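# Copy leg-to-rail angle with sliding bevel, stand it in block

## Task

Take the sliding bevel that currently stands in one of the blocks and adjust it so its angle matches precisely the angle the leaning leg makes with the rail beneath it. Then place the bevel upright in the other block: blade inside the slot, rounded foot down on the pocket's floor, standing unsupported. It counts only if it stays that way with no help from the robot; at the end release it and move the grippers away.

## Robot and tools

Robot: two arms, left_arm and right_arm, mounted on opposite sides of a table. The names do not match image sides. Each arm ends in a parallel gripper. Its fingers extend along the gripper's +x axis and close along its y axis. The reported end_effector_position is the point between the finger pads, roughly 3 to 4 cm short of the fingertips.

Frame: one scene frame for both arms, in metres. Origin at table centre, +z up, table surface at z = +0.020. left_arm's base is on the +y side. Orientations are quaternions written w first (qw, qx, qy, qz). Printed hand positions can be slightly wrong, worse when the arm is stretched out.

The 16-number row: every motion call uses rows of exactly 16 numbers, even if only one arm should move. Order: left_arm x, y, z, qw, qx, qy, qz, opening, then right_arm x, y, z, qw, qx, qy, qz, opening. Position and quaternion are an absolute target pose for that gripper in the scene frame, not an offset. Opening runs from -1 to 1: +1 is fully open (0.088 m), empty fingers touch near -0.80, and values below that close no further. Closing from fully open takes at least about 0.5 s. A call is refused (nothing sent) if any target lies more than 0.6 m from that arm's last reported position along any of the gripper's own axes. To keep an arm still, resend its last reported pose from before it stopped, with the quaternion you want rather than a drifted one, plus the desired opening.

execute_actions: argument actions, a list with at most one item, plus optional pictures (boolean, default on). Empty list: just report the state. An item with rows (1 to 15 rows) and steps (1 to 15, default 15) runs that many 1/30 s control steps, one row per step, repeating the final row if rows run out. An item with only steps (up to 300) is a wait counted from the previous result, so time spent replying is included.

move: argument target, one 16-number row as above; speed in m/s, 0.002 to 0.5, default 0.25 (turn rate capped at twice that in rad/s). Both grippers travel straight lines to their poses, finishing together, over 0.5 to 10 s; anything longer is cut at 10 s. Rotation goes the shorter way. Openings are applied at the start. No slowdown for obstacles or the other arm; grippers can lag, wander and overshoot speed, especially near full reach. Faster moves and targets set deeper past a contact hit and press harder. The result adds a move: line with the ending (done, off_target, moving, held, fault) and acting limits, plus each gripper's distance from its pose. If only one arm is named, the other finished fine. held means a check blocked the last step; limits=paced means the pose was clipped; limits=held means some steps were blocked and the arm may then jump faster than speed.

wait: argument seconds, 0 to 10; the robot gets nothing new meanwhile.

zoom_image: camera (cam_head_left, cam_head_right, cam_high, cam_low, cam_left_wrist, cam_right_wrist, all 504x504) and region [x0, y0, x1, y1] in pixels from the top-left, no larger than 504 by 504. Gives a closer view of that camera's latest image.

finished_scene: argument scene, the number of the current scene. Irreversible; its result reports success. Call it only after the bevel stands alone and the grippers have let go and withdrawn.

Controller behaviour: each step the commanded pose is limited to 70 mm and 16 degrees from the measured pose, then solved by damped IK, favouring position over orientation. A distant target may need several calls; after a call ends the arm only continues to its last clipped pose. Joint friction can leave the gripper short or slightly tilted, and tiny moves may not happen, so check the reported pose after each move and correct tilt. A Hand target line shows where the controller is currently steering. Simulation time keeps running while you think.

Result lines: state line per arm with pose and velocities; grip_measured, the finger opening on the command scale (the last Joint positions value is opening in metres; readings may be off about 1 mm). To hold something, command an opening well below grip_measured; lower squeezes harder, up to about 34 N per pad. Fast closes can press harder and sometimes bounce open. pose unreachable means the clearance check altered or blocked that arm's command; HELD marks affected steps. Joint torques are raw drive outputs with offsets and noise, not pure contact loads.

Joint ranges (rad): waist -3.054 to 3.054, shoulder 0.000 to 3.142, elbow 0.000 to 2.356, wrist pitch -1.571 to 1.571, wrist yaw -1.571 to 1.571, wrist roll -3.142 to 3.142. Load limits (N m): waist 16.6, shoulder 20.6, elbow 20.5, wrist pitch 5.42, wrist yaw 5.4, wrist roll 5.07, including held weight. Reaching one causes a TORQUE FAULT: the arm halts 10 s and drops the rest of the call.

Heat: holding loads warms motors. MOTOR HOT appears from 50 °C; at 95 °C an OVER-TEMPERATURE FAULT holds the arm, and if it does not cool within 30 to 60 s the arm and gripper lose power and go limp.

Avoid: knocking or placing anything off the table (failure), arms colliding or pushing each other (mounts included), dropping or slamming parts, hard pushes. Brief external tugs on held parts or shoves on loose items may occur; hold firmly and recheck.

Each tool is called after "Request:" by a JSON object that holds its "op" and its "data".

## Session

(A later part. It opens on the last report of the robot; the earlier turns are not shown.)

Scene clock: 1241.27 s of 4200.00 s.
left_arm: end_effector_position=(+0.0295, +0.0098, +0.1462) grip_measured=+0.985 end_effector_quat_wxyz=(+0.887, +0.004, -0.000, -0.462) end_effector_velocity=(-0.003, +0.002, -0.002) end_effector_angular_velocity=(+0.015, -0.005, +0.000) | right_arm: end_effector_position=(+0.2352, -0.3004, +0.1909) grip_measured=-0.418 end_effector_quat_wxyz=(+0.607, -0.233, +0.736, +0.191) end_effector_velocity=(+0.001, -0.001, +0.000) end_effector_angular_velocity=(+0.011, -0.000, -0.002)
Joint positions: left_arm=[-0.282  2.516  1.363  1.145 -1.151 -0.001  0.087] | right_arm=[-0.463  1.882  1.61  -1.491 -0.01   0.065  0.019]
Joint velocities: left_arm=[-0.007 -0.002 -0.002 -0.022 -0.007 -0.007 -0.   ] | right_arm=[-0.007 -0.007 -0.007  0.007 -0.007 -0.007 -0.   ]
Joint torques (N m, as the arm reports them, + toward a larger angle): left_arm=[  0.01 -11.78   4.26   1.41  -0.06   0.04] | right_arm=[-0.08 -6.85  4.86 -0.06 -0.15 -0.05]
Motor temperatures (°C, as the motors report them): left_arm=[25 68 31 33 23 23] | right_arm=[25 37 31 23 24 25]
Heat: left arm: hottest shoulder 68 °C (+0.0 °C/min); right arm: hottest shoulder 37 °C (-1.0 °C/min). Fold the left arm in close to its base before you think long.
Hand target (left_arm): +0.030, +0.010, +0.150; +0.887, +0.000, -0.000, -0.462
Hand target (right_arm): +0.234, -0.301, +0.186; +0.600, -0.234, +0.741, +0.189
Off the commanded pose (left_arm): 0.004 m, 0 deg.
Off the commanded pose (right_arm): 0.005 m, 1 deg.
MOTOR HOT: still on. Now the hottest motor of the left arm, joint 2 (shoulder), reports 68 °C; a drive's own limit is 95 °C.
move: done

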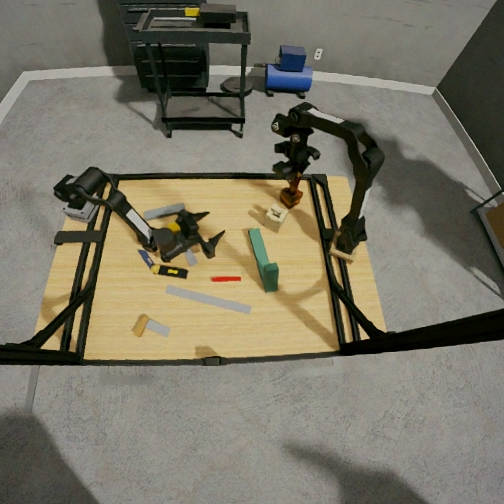

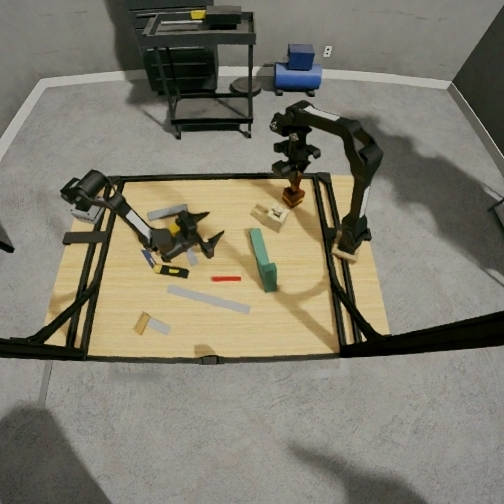

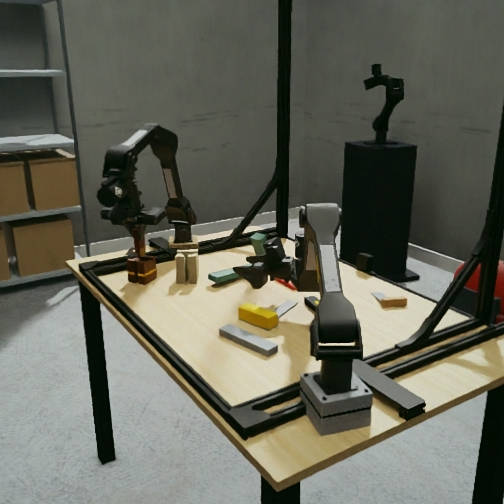

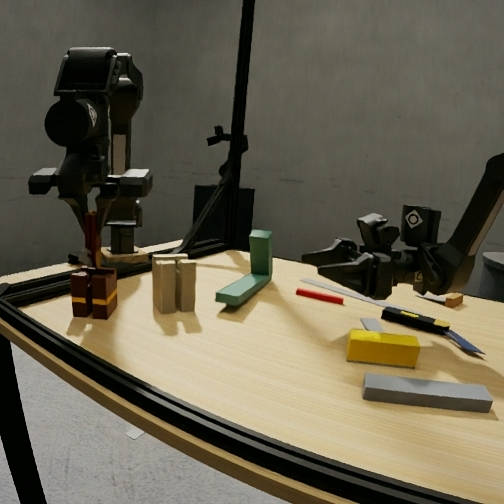

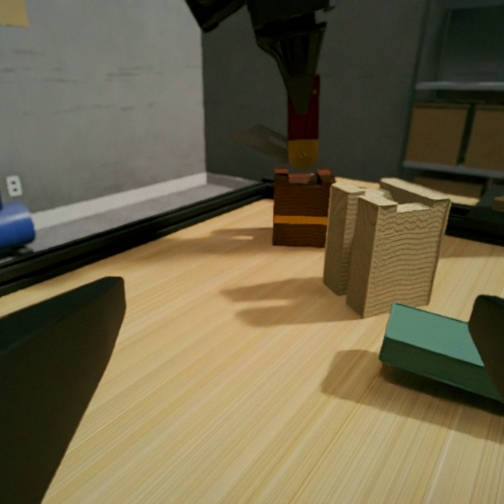

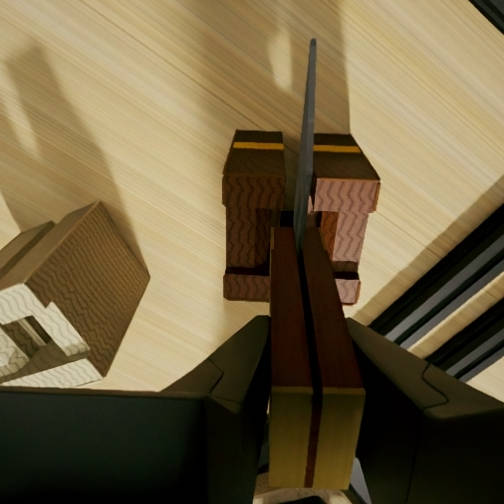

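Request:
{"op": "move", "data": {"target": [0.03,0.01,0.15,0.887,0,0,-0.4617,1.0,0.2354,-0.3022,0.178,0.6002,-0.2337,0.7411,0.1892,-0.8], "speed": 0.01}}

Request:
{"op": "zoom_image", "data": {"camera": "cam_left_wrist", "region": [220,0,400,250]}}

Request:
{"op": "zoom_image", "data": {"camera": "cam_right_wrist", "region": [190,60,400,300]}}

Scene clock: 1256.80 s of 4200.00 s.
left_arm: end_effector_position=(+0.0295, +0.0098, +0.1466) grip_measured=+0.985 end_effector_quat_wxyz=(+0.887, +0.003, -0.000, -0.462) end_effector_velocity=(-0.001, +0.000, +0.003) end_effector_angular_velocity=(-0.006, +0.007, +0.005) | right_arm: end_effector_position=(+0.2357, -0.3008, +0.1829) grip_measured=-0.418 end_effector_quat_wxyz=(+0.607, -0.233, +0.736, +0.191) end_effector_velocity=(-0.002, -0.001, +0.002) end_effector_angular_velocity=(+0.008, +0.009, +0.018)
Joint positions: left_arm=[-0.282  2.515  1.362  1.145 -1.151 -0.001  0.087] | right_arm=[-0.465  1.884  1.582 -1.46  -0.01   0.063  0.019]
Joint velocities: left_arm=[-0.002 -0.007  0.002 -0.007 -0.007 -0.007 -0.   ] | right_arm=[-0.002 -0.007 -0.002 -0.007 -0.007 -0.022  0.   ]
Joint torques (N m, as the arm reports them, + toward a larger angle): left_arm=[  0.01 -11.62   4.39   1.41  -0.05   0.04] | right_arm=[-0.3  -7.01  4.85 -0.05 -0.1  -0.12]
Motor temperatures (°C, as the motors report them): left_arm=[25 68 31 33 23 23] | right_arm=[25 37 31 23 24 25]
Heat: left arm: hottest shoulder 68 °C (+0.0 °C/min); right arm: hottest shoulder 37 °C (-1.0 °C/min). Fold the left arm in close to its base before you think long.
Hand target (left_arm): +0.030, +0.010, +0.150; +0.887, +0.000, -0.000, -0.462
Hand target (right_arm): +0.235, -0.302, +0.178; +0.600, -0.234, +0.741, +0.189
Off the commanded pose (left_arm): 0.003 m, 0 deg.
Off the commanded pose (right_arm): 0.005 m, 1 deg.
MOTOR HOT: still on. Now the hottest motor of the left arm, joint 2 (shoulder), reports 68 °C; a drive's own limit is 95 °C.
move: done

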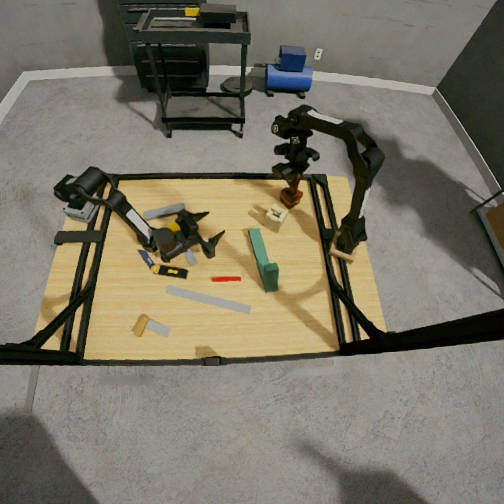

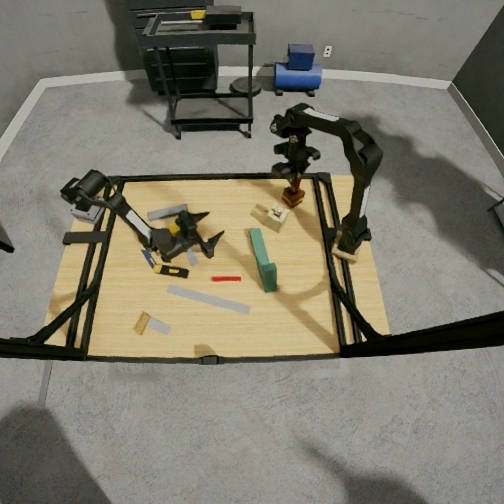

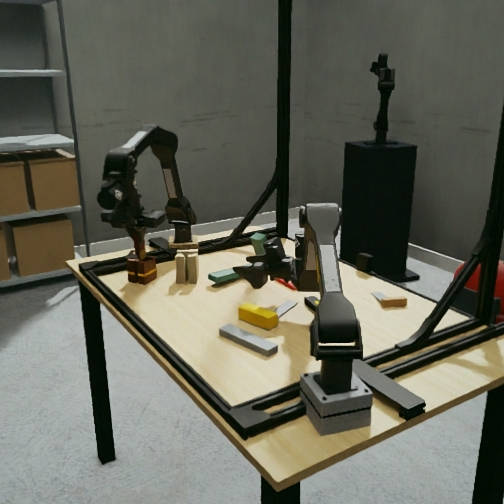

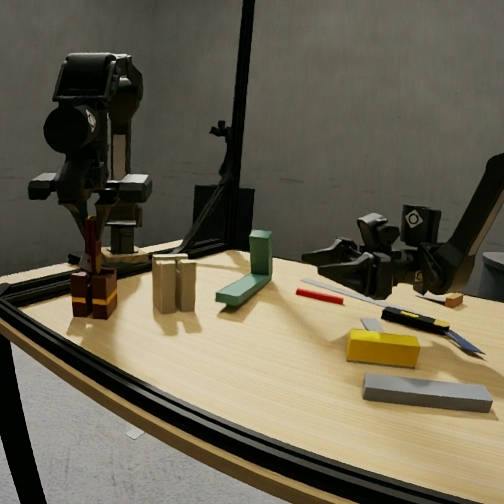

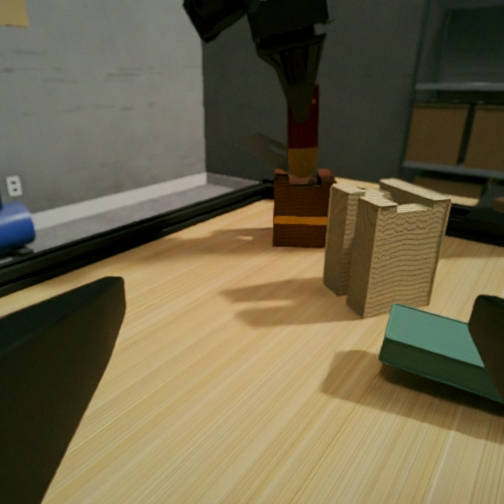

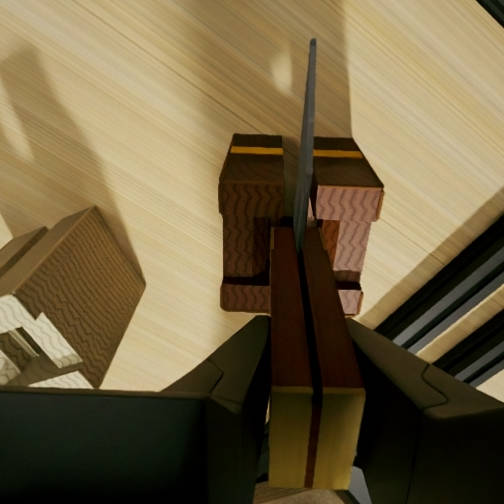

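Region (220, 0, 400, 250) of cam_left_wrist's 504x504 image, scaled by 2.016, with more detail than that image has; it fills the left 363 columns of this view, and the rest is white.

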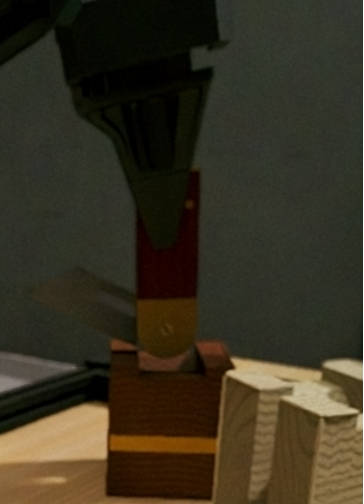

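Region (190, 60, 400, 300) of cam_right_wrist's 504x504 image, scaled by 2.100, with more detail than that image has; it fills the left 441 columns of this view, and the rest is white.

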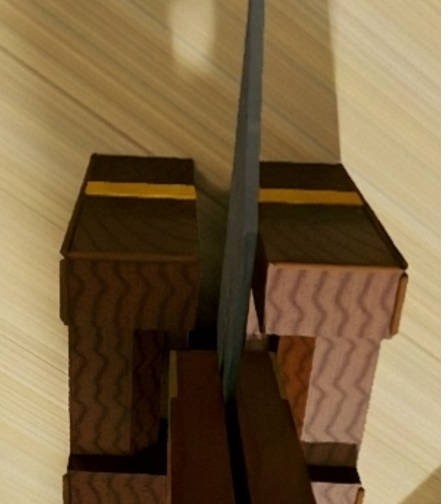

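Request:
{"op": "move", "data": {"target": [0.03,0.01,0.15,0.887,0,0,-0.4617,1.0,0.2354,-0.3022,0.170,0.6002,-0.2337,0.7411,0.1892,-0.8], "speed": 0.01}}

Request:
{"op": "zoom_image", "data": {"camera": "cam_left_wrist", "region": [220,0,400,250]}}

Request:
{"op": "zoom_image", "data": {"camera": "cam_right_wrist", "region": [190,60,400,300]}}

Scene clock: 1272.83 s of 4200.00 s.
left_arm: end_effector_position=(+0.0297, +0.0098, +0.1471) grip_measured=+0.985 end_effector_quat_wxyz=(+0.887, +0.003, -0.000, -0.462) end_effector_velocity=(-0.001, +0.000, +0.001) end_effector_angular_velocity=(-0.002, +0.005, +0.005) | right_arm: end_effector_position=(+0.2356, -0.3011, +0.1750) grip_measured=-0.418 end_effector_quat_wxyz=(+0.606, -0.233, +0.736, +0.191) end_effector_velocity=(-0.002, -0.001, +0.001) end_effector_angular_velocity=(+0.004, +0.013, +0.018)
Joint positions: left_arm=[-0.281  2.514  1.362  1.146 -1.151 -0.001  0.087] | right_arm=[-0.466  1.887  1.553 -1.431 -0.011  0.062  0.019]
Joint velocities: left_arm=[-0.002 -0.002  0.002 -0.007 -0.007 -0.007  0.   ] | right_arm=[-0.002 -0.002 -0.002 -0.007 -0.007 -0.022 -0.   ]
Joint torques (N m, as the arm reports them, + toward a larger angle): left_arm=[  0.02 -11.49   4.45   1.38  -0.05   0.03] | right_arm=[-0.26 -6.96  4.83  0.03 -0.1  -0.08]
Motor temperatures (°C, as the motors report them): left_arm=[25 68 31 34 23 23] | right_arm=[25 37 30 23 24 25]
Heat: left arm: hottest shoulder 68 °C (+0.0 °C/min); right arm: hottest shoulder 37 °C (-1.0 °C/min). Fold the left arm in close to its base before you think long.
Hand target (left_arm): +0.030, +0.010, +0.150; +0.887, -0.000, +0.000, -0.462
Hand target (right_arm): +0.235, -0.302, +0.170; +0.600, -0.234, +0.741, +0.189
Off the commanded pose (left_arm): 0.003 m, 0 deg.
Off the commanded pose (right_arm): 0.005 m, 1 deg.
MOTOR HOT: still on. Now the hottest motor of the left arm, joint 2 (shoulder), reports 68 °C; a drive's own limit is 95 °C.
move: done

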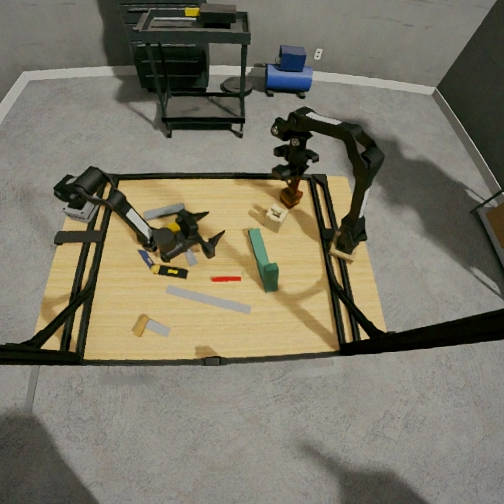

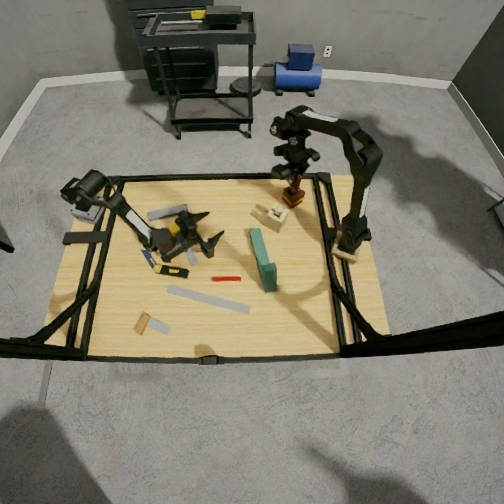

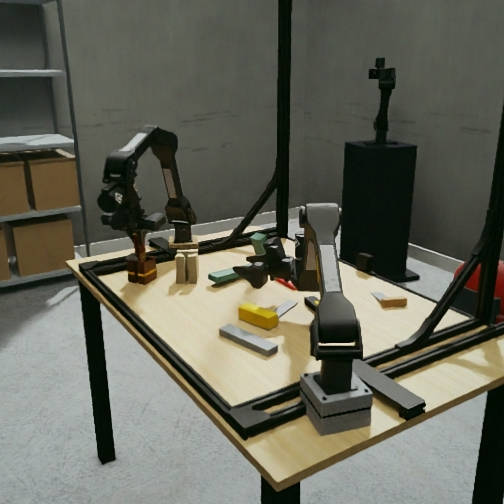

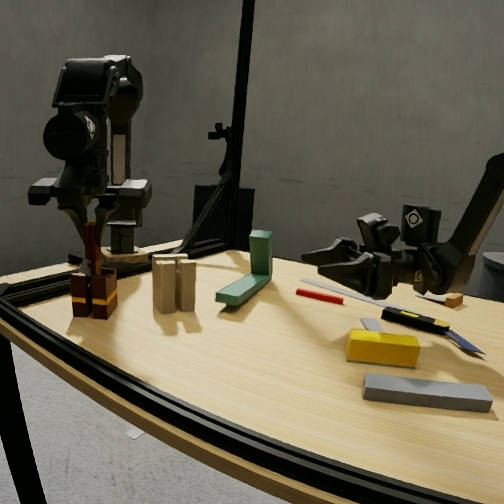

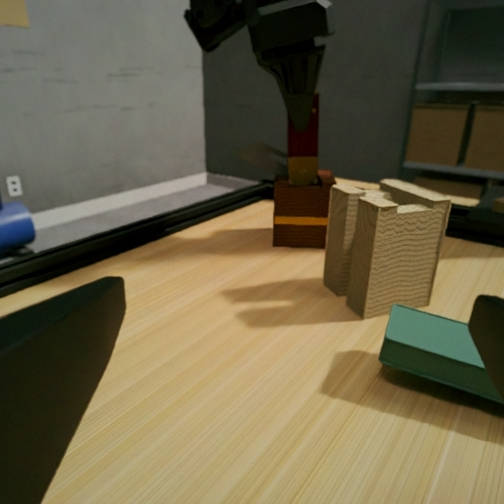

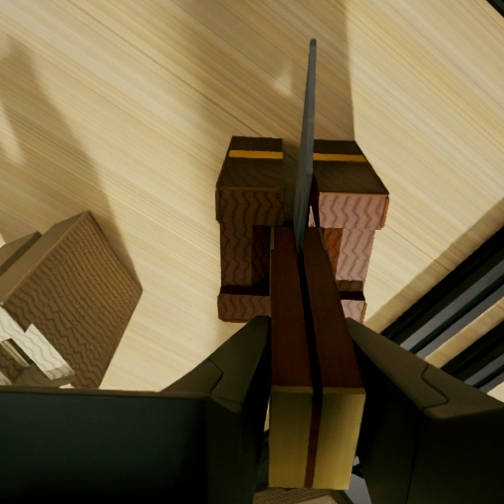

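Region (220, 0, 400, 250) of cam_left_wrist's 504x504 image, scaled by 2.016, with more detail than that image has; it fills the left 363 columns of this view, and the rest is white.

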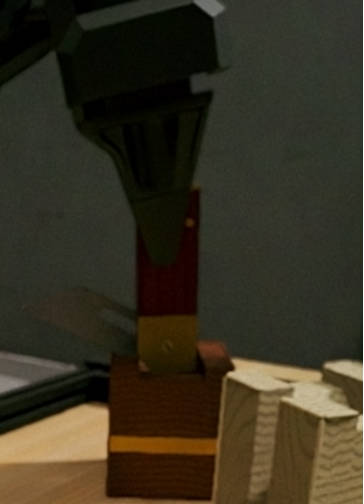

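Region (190, 60, 400, 300) of cam_right_wrist's 504x504 image, scaled by 2.100, with more detail than that image has; it fills the left 441 columns of this view, and the rest is white.

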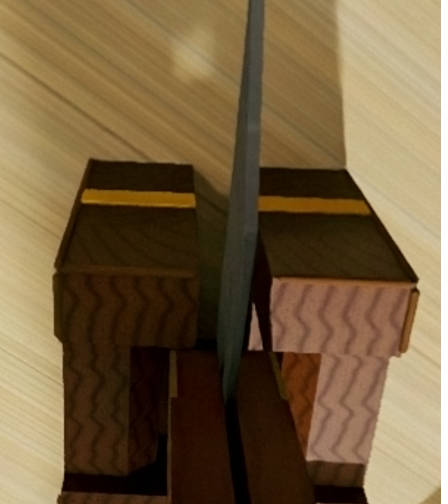

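Request:
{"op": "move", "data": {"target": [0.03,0.01,0.15,0.887,0,0,-0.4617,1.0,0.2354,-0.3022,0.162,0.6002,-0.2337,0.7411,0.1892,-0.8], "speed": 0.01}}

Request:
{"op": "zoom_image", "data": {"camera": "cam_left_wrist", "region": [220,0,400,250]}}

Request:
{"op": "zoom_image", "data": {"camera": "cam_right_wrist", "region": [190,60,400,300]}}

Scene clock: 1283.23 s of 4200.00 s.
left_arm: end_effector_position=(+0.0298, +0.0099, +0.1471) grip_measured=+0.985 end_effector_quat_wxyz=(+0.887, +0.003, -0.000, -0.462) end_effector_velocity=(-0.000, +0.001, -0.000) end_effector_angular_velocity=(-0.015, +0.026, +0.005) | right_arm: end_effector_position=(+0.2350, -0.3016, +0.1669) grip_measured=-0.418 end_effector_quat_wxyz=(+0.605, -0.233, +0.737, +0.190) end_effector_velocity=(-0.001, -0.002, +0.002) end_effector_angular_velocity=(+0.003, +0.006, -0.016)
Joint positions: left_arm=[-0.281  2.514  1.362  1.146 -1.151 -0.001  0.087] | right_arm=[-0.466  1.89   1.525 -1.403 -0.011  0.062  0.019]
Joint velocities: left_arm=[-0.002 -0.002 -0.002 -0.007 -0.007 -0.037  0.   ] | right_arm=[-0.007 -0.007 -0.002 -0.007 -0.007  0.007 -0.   ]
Joint torques (N m, as the arm reports them, + toward a larger angle): left_arm=[ -0.01 -11.4    4.47   1.37  -0.04   0.03] | right_arm=[-0.22 -6.79  4.93  0.19 -0.09 -0.07]
Motor temperatures (°C, as the motors report them): left_arm=[25 67 31 34 23 23] | right_arm=[25 37 30 23 24 25]
Heat: left arm: hottest shoulder 67 °C (-1.0 °C/min); right arm: hottest shoulder 37 °C (+0.0 °C/min). Fold the left arm in close to its base before you think long.
Hand target (left_arm): +0.030, +0.010, +0.150; +0.887, +0.000, -0.000, -0.462
Hand target (right_arm): +0.235, -0.302, +0.162; +0.600, -0.234, +0.741, +0.189
Off the commanded pose (left_arm): 0.003 m, 0 deg.
Off the commanded pose (right_arm): 0.005 m, 1 deg.
MOTOR HOT: still on. Now the hottest motor of the left arm, joint 2 (shoulder), reports 67 °C; a drive's own limit is 95 °C.
move: done

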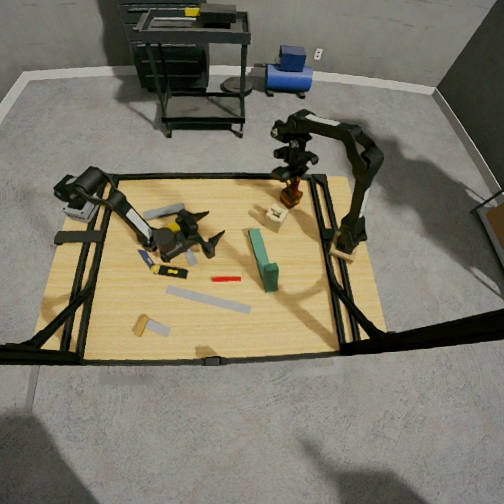

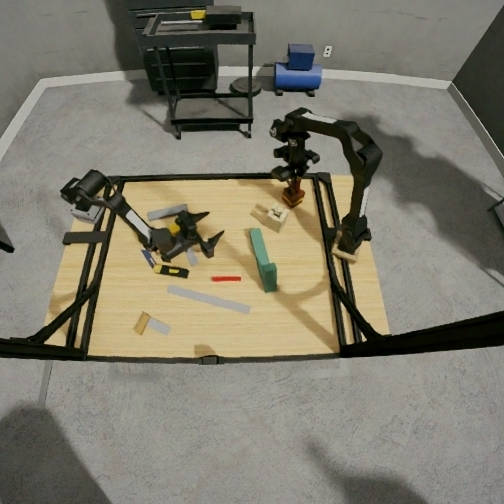

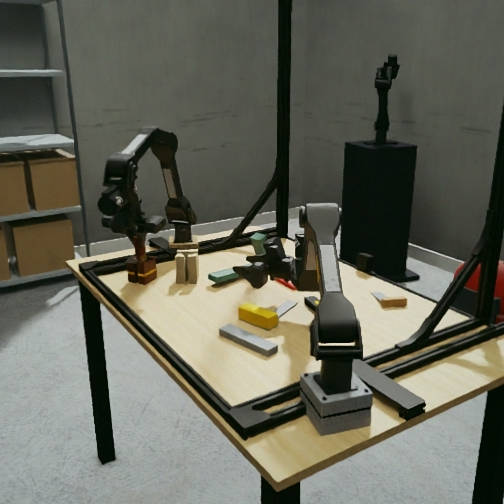

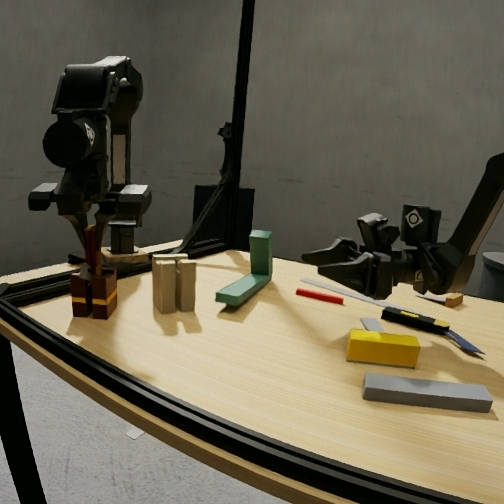

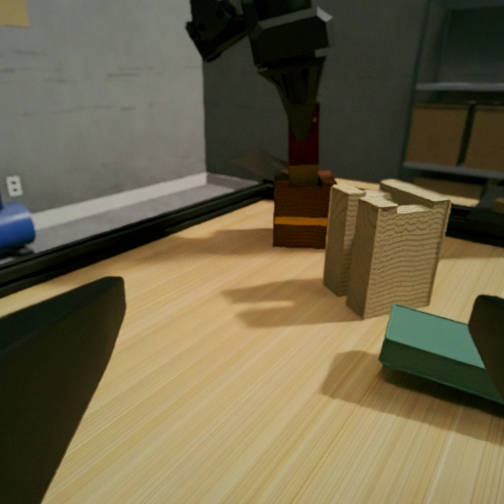

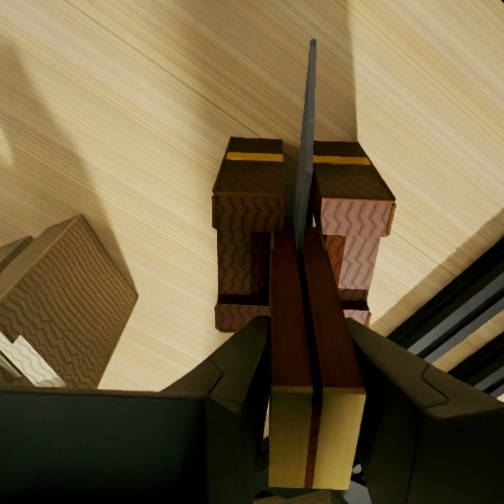

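Region (220, 0, 400, 250) of cam_left_wrist's 504x504 image, scaled by 2.016, with more detail than that image has; it fills the left 363 columns of this view, and the rest is white.

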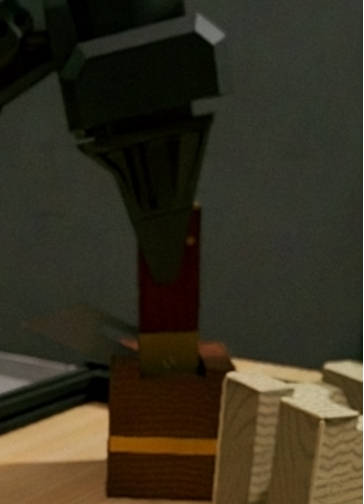

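Region (190, 60, 400, 300) of cam_right_wrist's 504x504 image, scaled by 2.100, with more detail than that image has; it fills the left 441 columns of this view, and the rest is white.

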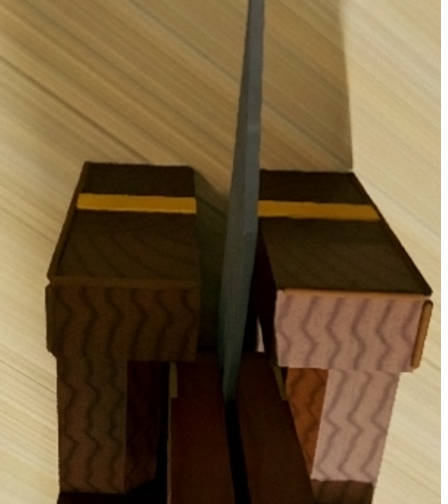

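Request:
{"op": "execute_actions", "data": {"actions": []}}

Scene clock: 1304.03 s of 4200.00 s.
left_arm: end_effector_position=(+0.0299, +0.0100, +0.1474) grip_measured=+0.985 end_effector_quat_wxyz=(+0.887, +0.003, -0.000, -0.462) end_effector_velocity=(+0.002, +0.003, -0.004) end_effector_angular_velocity=(+0.027, -0.020, +0.020) | right_arm: end_effector_position=(+0.2353, -0.3017, +0.1653) grip_measured=-0.418 end_effector_quat_wxyz=(+0.604, -0.233, +0.738, +0.190) end_effector_velocity=(+0.003, +0.002, -0.001) end_effector_angular_velocity=(+0.012, -0.019, +0.025)
Joint positions: left_arm=[-0.281  2.513  1.361  1.146 -1.151 -0.     0.087] | right_arm=[-0.466  1.894  1.523 -1.399 -0.011  0.061  0.019]
Joint velocities: left_arm=[-0.002 -0.002 -0.007 -0.022 -0.022  0.007 -0.   ] | right_arm=[ 0.002 -0.002 -0.002  0.022  0.007 -0.022 -0.   ]
Joint torques (N m, as the arm reports them, + toward a larger angle): left_arm=[ -0.05 -11.28   4.54   1.36  -0.05   0.03] | right_arm=[-0.18 -7.29  5.28 -0.02 -0.08 -0.06]
Motor temperatures (°C, as the motors report them): left_arm=[25 67 31 34 23 23] | right_arm=[25 37 30 23 24 25]
Heat: left arm: hottest shoulder 67 °C (-1.0 °C/min); right arm: hottest shoulder 37 °C (+0.0 °C/min). Fold the left arm in close to its base before you think long.
Hand target (left_arm): +0.030, +0.010, +0.150; +0.887, +0.000, -0.000, -0.462
Hand target (right_arm): +0.235, -0.302, +0.162; +0.600, -0.234, +0.741, +0.189
Off the commanded pose (left_arm): 0.003 m, 0 deg.
Off the commanded pose (right_arm): 0.003 m, 1 deg.
MOTOR HOT: still on. Now the hottest motor of the left arm, joint 2 (shoulder), reports 67 °C; a drive's own limit is 95 °C.
Steps of this call (steps 1 to 624: nothing new was sent). Readings (end_effector_position):
1: left_arm (+0.0298, +0.0099, +0.1471) | right_arm (+0.2350, -0.3016, +0.1668)
2: left_arm (+0.0298, +0.0099, +0.1471) | right_arm (+0.2350, -0.3016, +0.1668)
4: left_arm (+0.0298, +0.0099, +0.1471) | right_arm (+0.2350, -0.3016, +0.1668)
8: left_arm (+0.0298, +0.0099, +0.1471) | right_arm (+0.2350, -0.3016, +0.1668)
624: the state above

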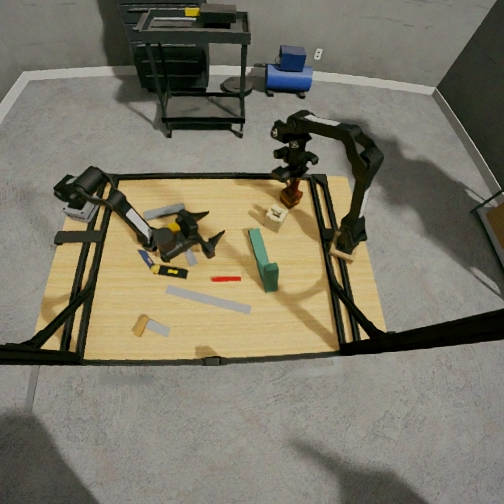

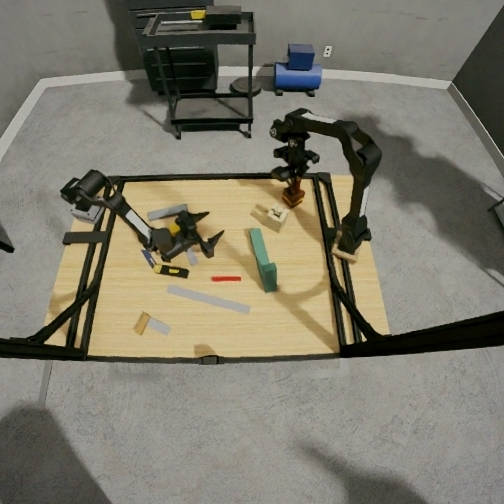

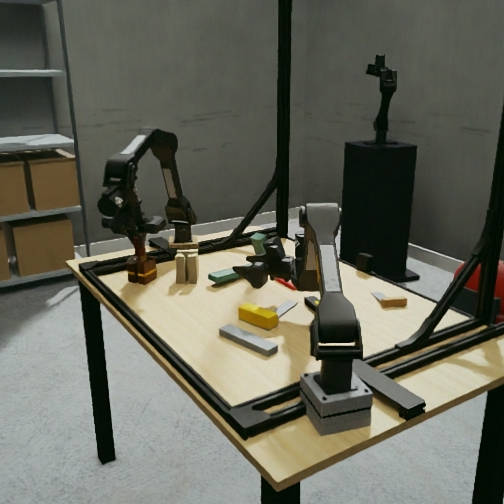

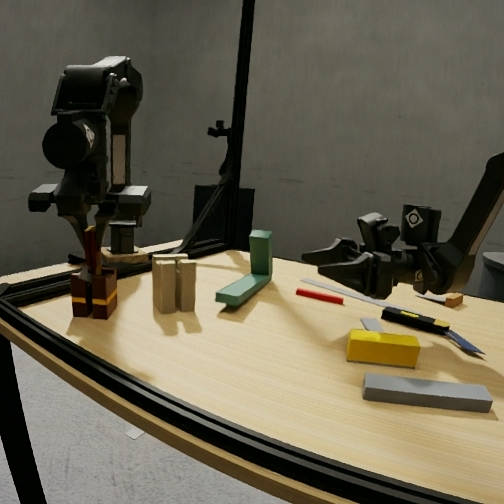

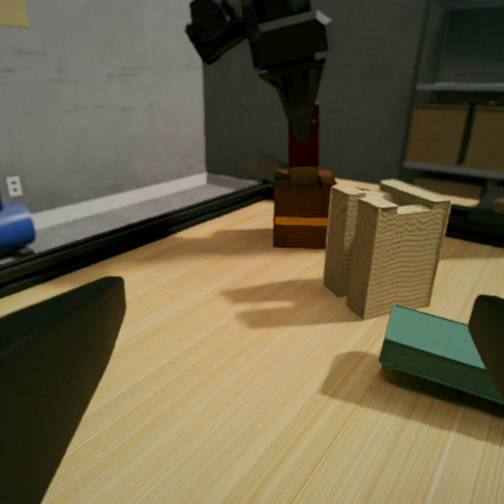

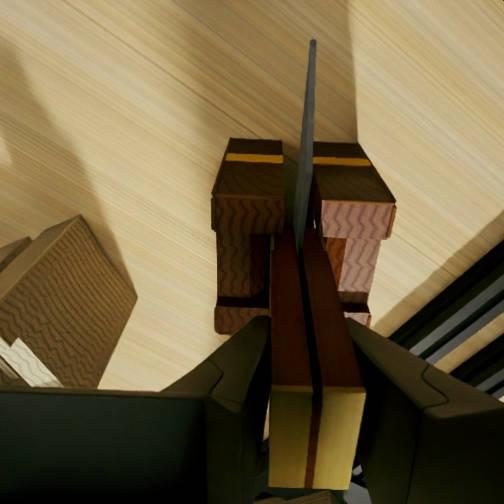

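Request:
{"op": "move", "data": {"target": [0.03,0.01,0.15,0.887,0,0,-0.4617,1.0,0.2354,-0.3022,0.155,0.6002,-0.2337,0.7411,0.1892,-0.8], "speed": 0.01}}

Scene clock: 1308.83 s of 4200.00 s.
left_arm: end_effector_position=(+0.0299, +0.0100, +0.1475) grip_measured=+0.985 end_effector_quat_wxyz=(+0.887, +0.003, -0.000, -0.462) end_effector_velocity=(-0.002, +0.000, -0.001) end_effector_angular_velocity=(+0.002, -0.005, -0.010) | right_arm: end_effector_position=(+0.2350, -0.3019, +0.1611) grip_measured=-0.418 end_effector_quat_wxyz=(+0.604, -0.233, +0.738, +0.190) end_effector_velocity=(-0.001, -0.002, +0.002) end_effector_angular_velocity=(-0.008, -0.003, -0.003)
Joint positions: left_arm=[-0.281  2.512  1.361  1.146 -1.151 -0.     0.087] | right_arm=[-0.466  1.894  1.506 -1.382 -0.011  0.061  0.019]
Joint velocities: left_arm=[-0.002  0.002 -0.002  0.007  0.007  0.007 -0.   ] | right_arm=[ 0.002 -0.007 -0.002 -0.007  0.007  0.007 -0.   ]
Joint torques (N m, as the arm reports them, + toward a larger angle): left_arm=[ -0.03 -11.32   4.56   1.35  -0.05   0.02] | right_arm=[-0.17 -6.88  4.55  0.59 -0.09 -0.05]
Motor temperatures (°C, as the motors report them): left_arm=[25 67 31 34 23 23] | right_arm=[25 37 30 23 24 25]
Heat: left arm: hottest shoulder 67 °C (-1.0 °C/min); right arm: hottest shoulder 37 °C (+0.0 °C/min). Fold the left arm in close to its base before you think long.
Hand target (left_arm): +0.030, +0.010, +0.150; +0.887, -0.000, -0.000, -0.462
Hand target (right_arm): +0.235, -0.302, +0.155; +0.600, -0.234, +0.741, +0.189
Off the commanded pose (left_arm): 0.002 m, 0 deg.
Off the commanded pose (right_arm): 0.006 m, 1 deg.
MOTOR HOT: still on. Now the hottest motor of the left arm, joint 2 (shoulder), reports 67 °C; a drive's own limit is 95 °C.
move: done

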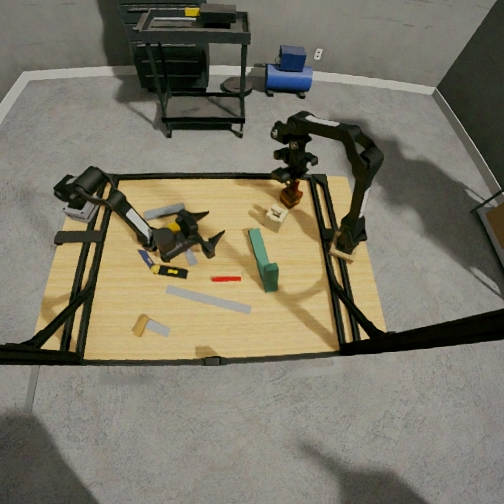

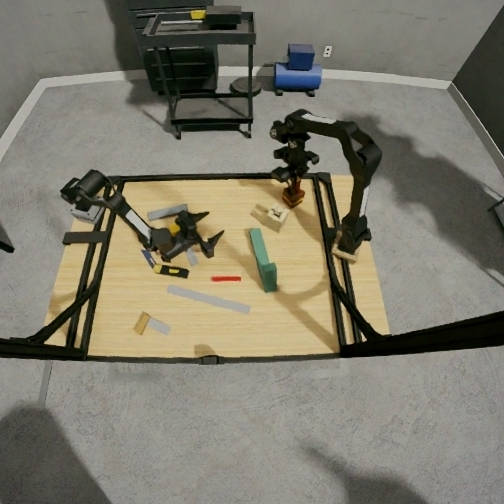

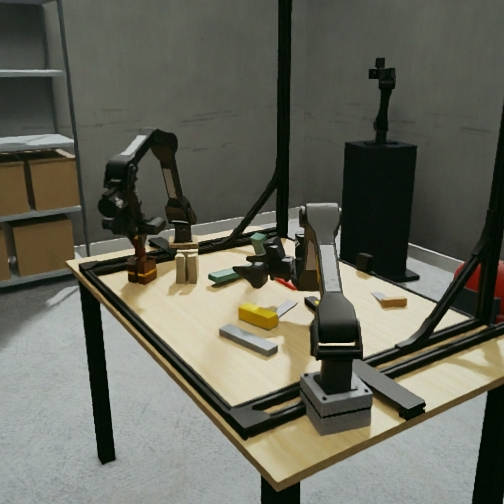

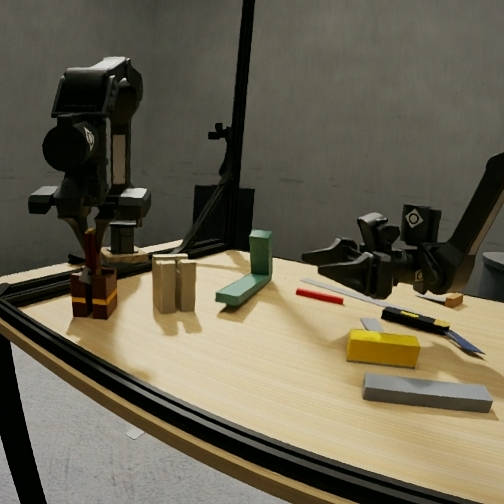

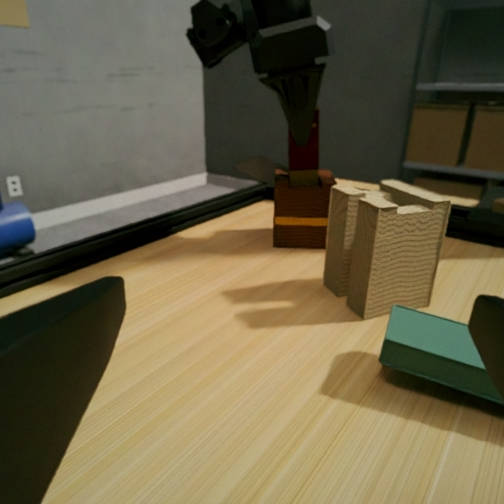

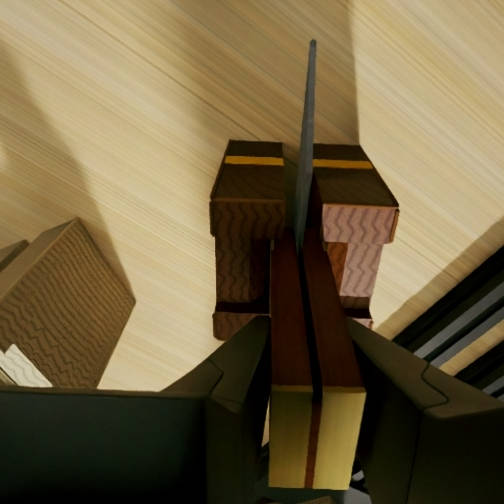

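Request:
{"op": "move", "data": {"target": [0.03,0.01,0.15,0.887,0,0,-0.4617,1.0,0.2354,-0.3022,0.150,0.6002,-0.2337,0.7411,0.1892,-0.8], "speed": 0.01}}

Request:
{"op": "zoom_image", "data": {"camera": "cam_left_wrist", "region": [200,50,400,260]}}

Scene clock: 1321.60 s of 4200.00 s.
left_arm: end_effector_position=(+0.0299, +0.0100, +0.1476) grip_measured=+0.985 end_effector_quat_wxyz=(+0.887, +0.003, -0.000, -0.462) end_effector_velocity=(-0.000, +0.001, +0.002) end_effector_angular_velocity=(-0.002, +0.005, +0.005) | right_arm: end_effector_position=(+0.2346, -0.3021, +0.1592) grip_measured=-0.418 end_effector_quat_wxyz=(+0.603, -0.234, +0.738, +0.190) end_effector_velocity=(-0.003, +0.000, +0.001) end_effector_angular_velocity=(+0.002, +0.011, +0.008)
Joint positions: left_arm=[-0.281  2.512  1.361  1.146 -1.151 -0.     0.087] | right_arm=[-0.466  1.895  1.499 -1.376 -0.011  0.061  0.019]
Joint velocities: left_arm=[-0.002 -0.007 -0.002 -0.007 -0.007 -0.007 -0.   ] | right_arm=[ 0.002 -0.002 -0.002 -0.007 -0.007 -0.007 -0.   ]
Joint torques (N m, as the arm reports them, + toward a larger angle): left_arm=[ -0.03 -11.23   4.61   1.35  -0.04   0.02] | right_arm=[-0.15 -6.52  3.38  1.45 -0.09 -0.05]
Motor temperatures (°C, as the motors report them): left_arm=[25 67 31 34 23 23] | right_arm=[25 37 30 24 24 25]
Heat: left arm: hottest shoulder 67 °C (-1.0 °C/min); right arm: hottest shoulder 37 °C (+0.0 °C/min). Fold the left arm in close to its base before you think long.
Hand target (left_arm): +0.030, +0.010, +0.150; +0.887, +0.000, -0.000, -0.462
Hand target (right_arm): +0.235, -0.302, +0.150; +0.600, -0.234, +0.741, +0.189
Off the commanded pose (left_arm): 0.002 m, 0 deg.
Off the commanded pose (right_arm): 0.009 m, 1 deg.
MOTOR HOT: still on. Now the hottest motor of the left arm, joint 2 (shoulder), reports 67 °C; a drive's own limit is 95 °C.
move: off_target (right_arm)

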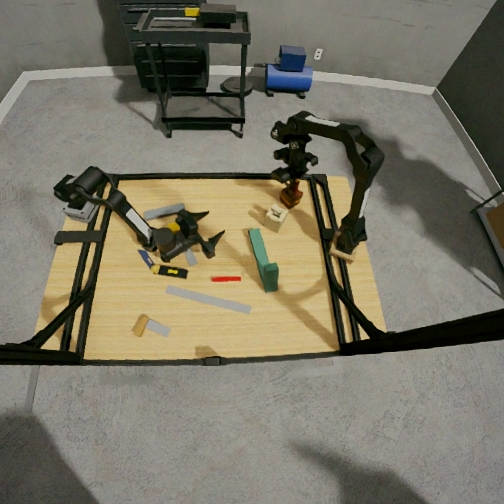

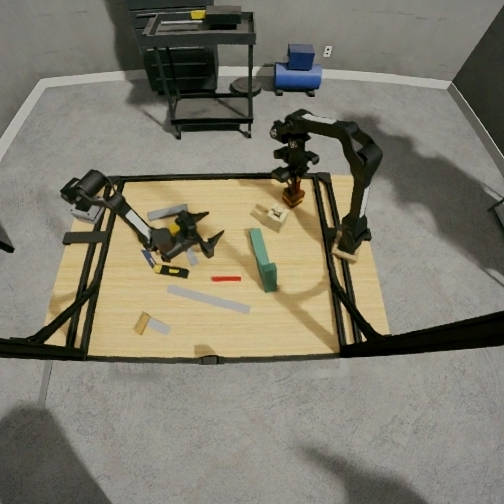

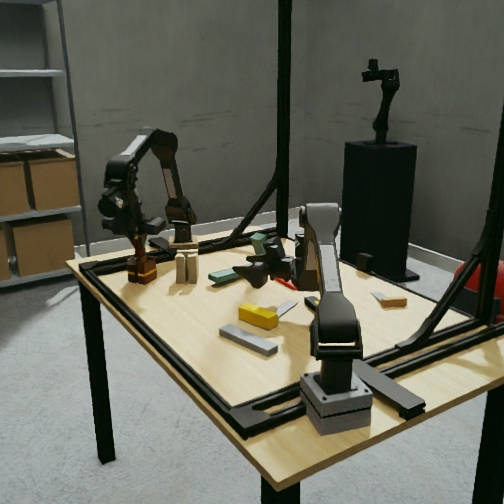

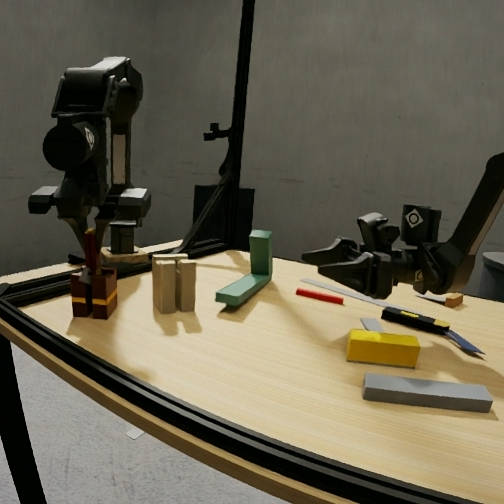

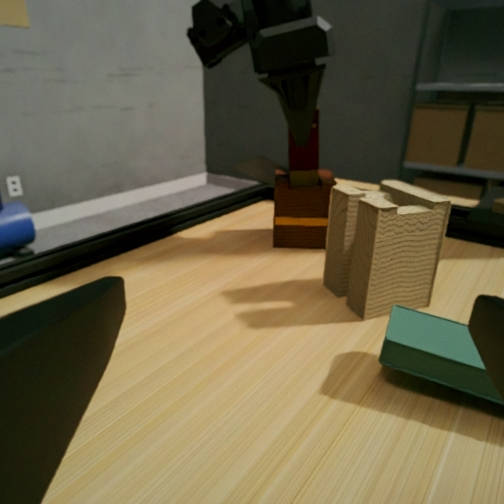

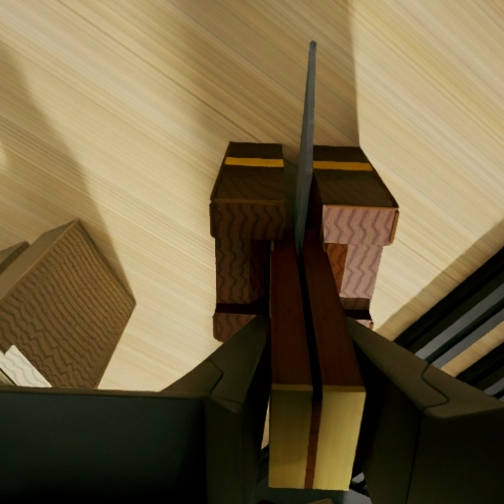

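Region (200, 50, 400, 260) of cam_left_wrist's 504x504 image, scaled by 2.400, with more detail than that image has; it fills the left 480 columns of this view, and the rest is white.

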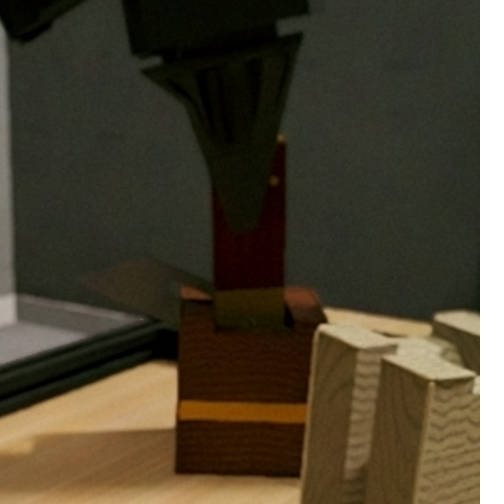

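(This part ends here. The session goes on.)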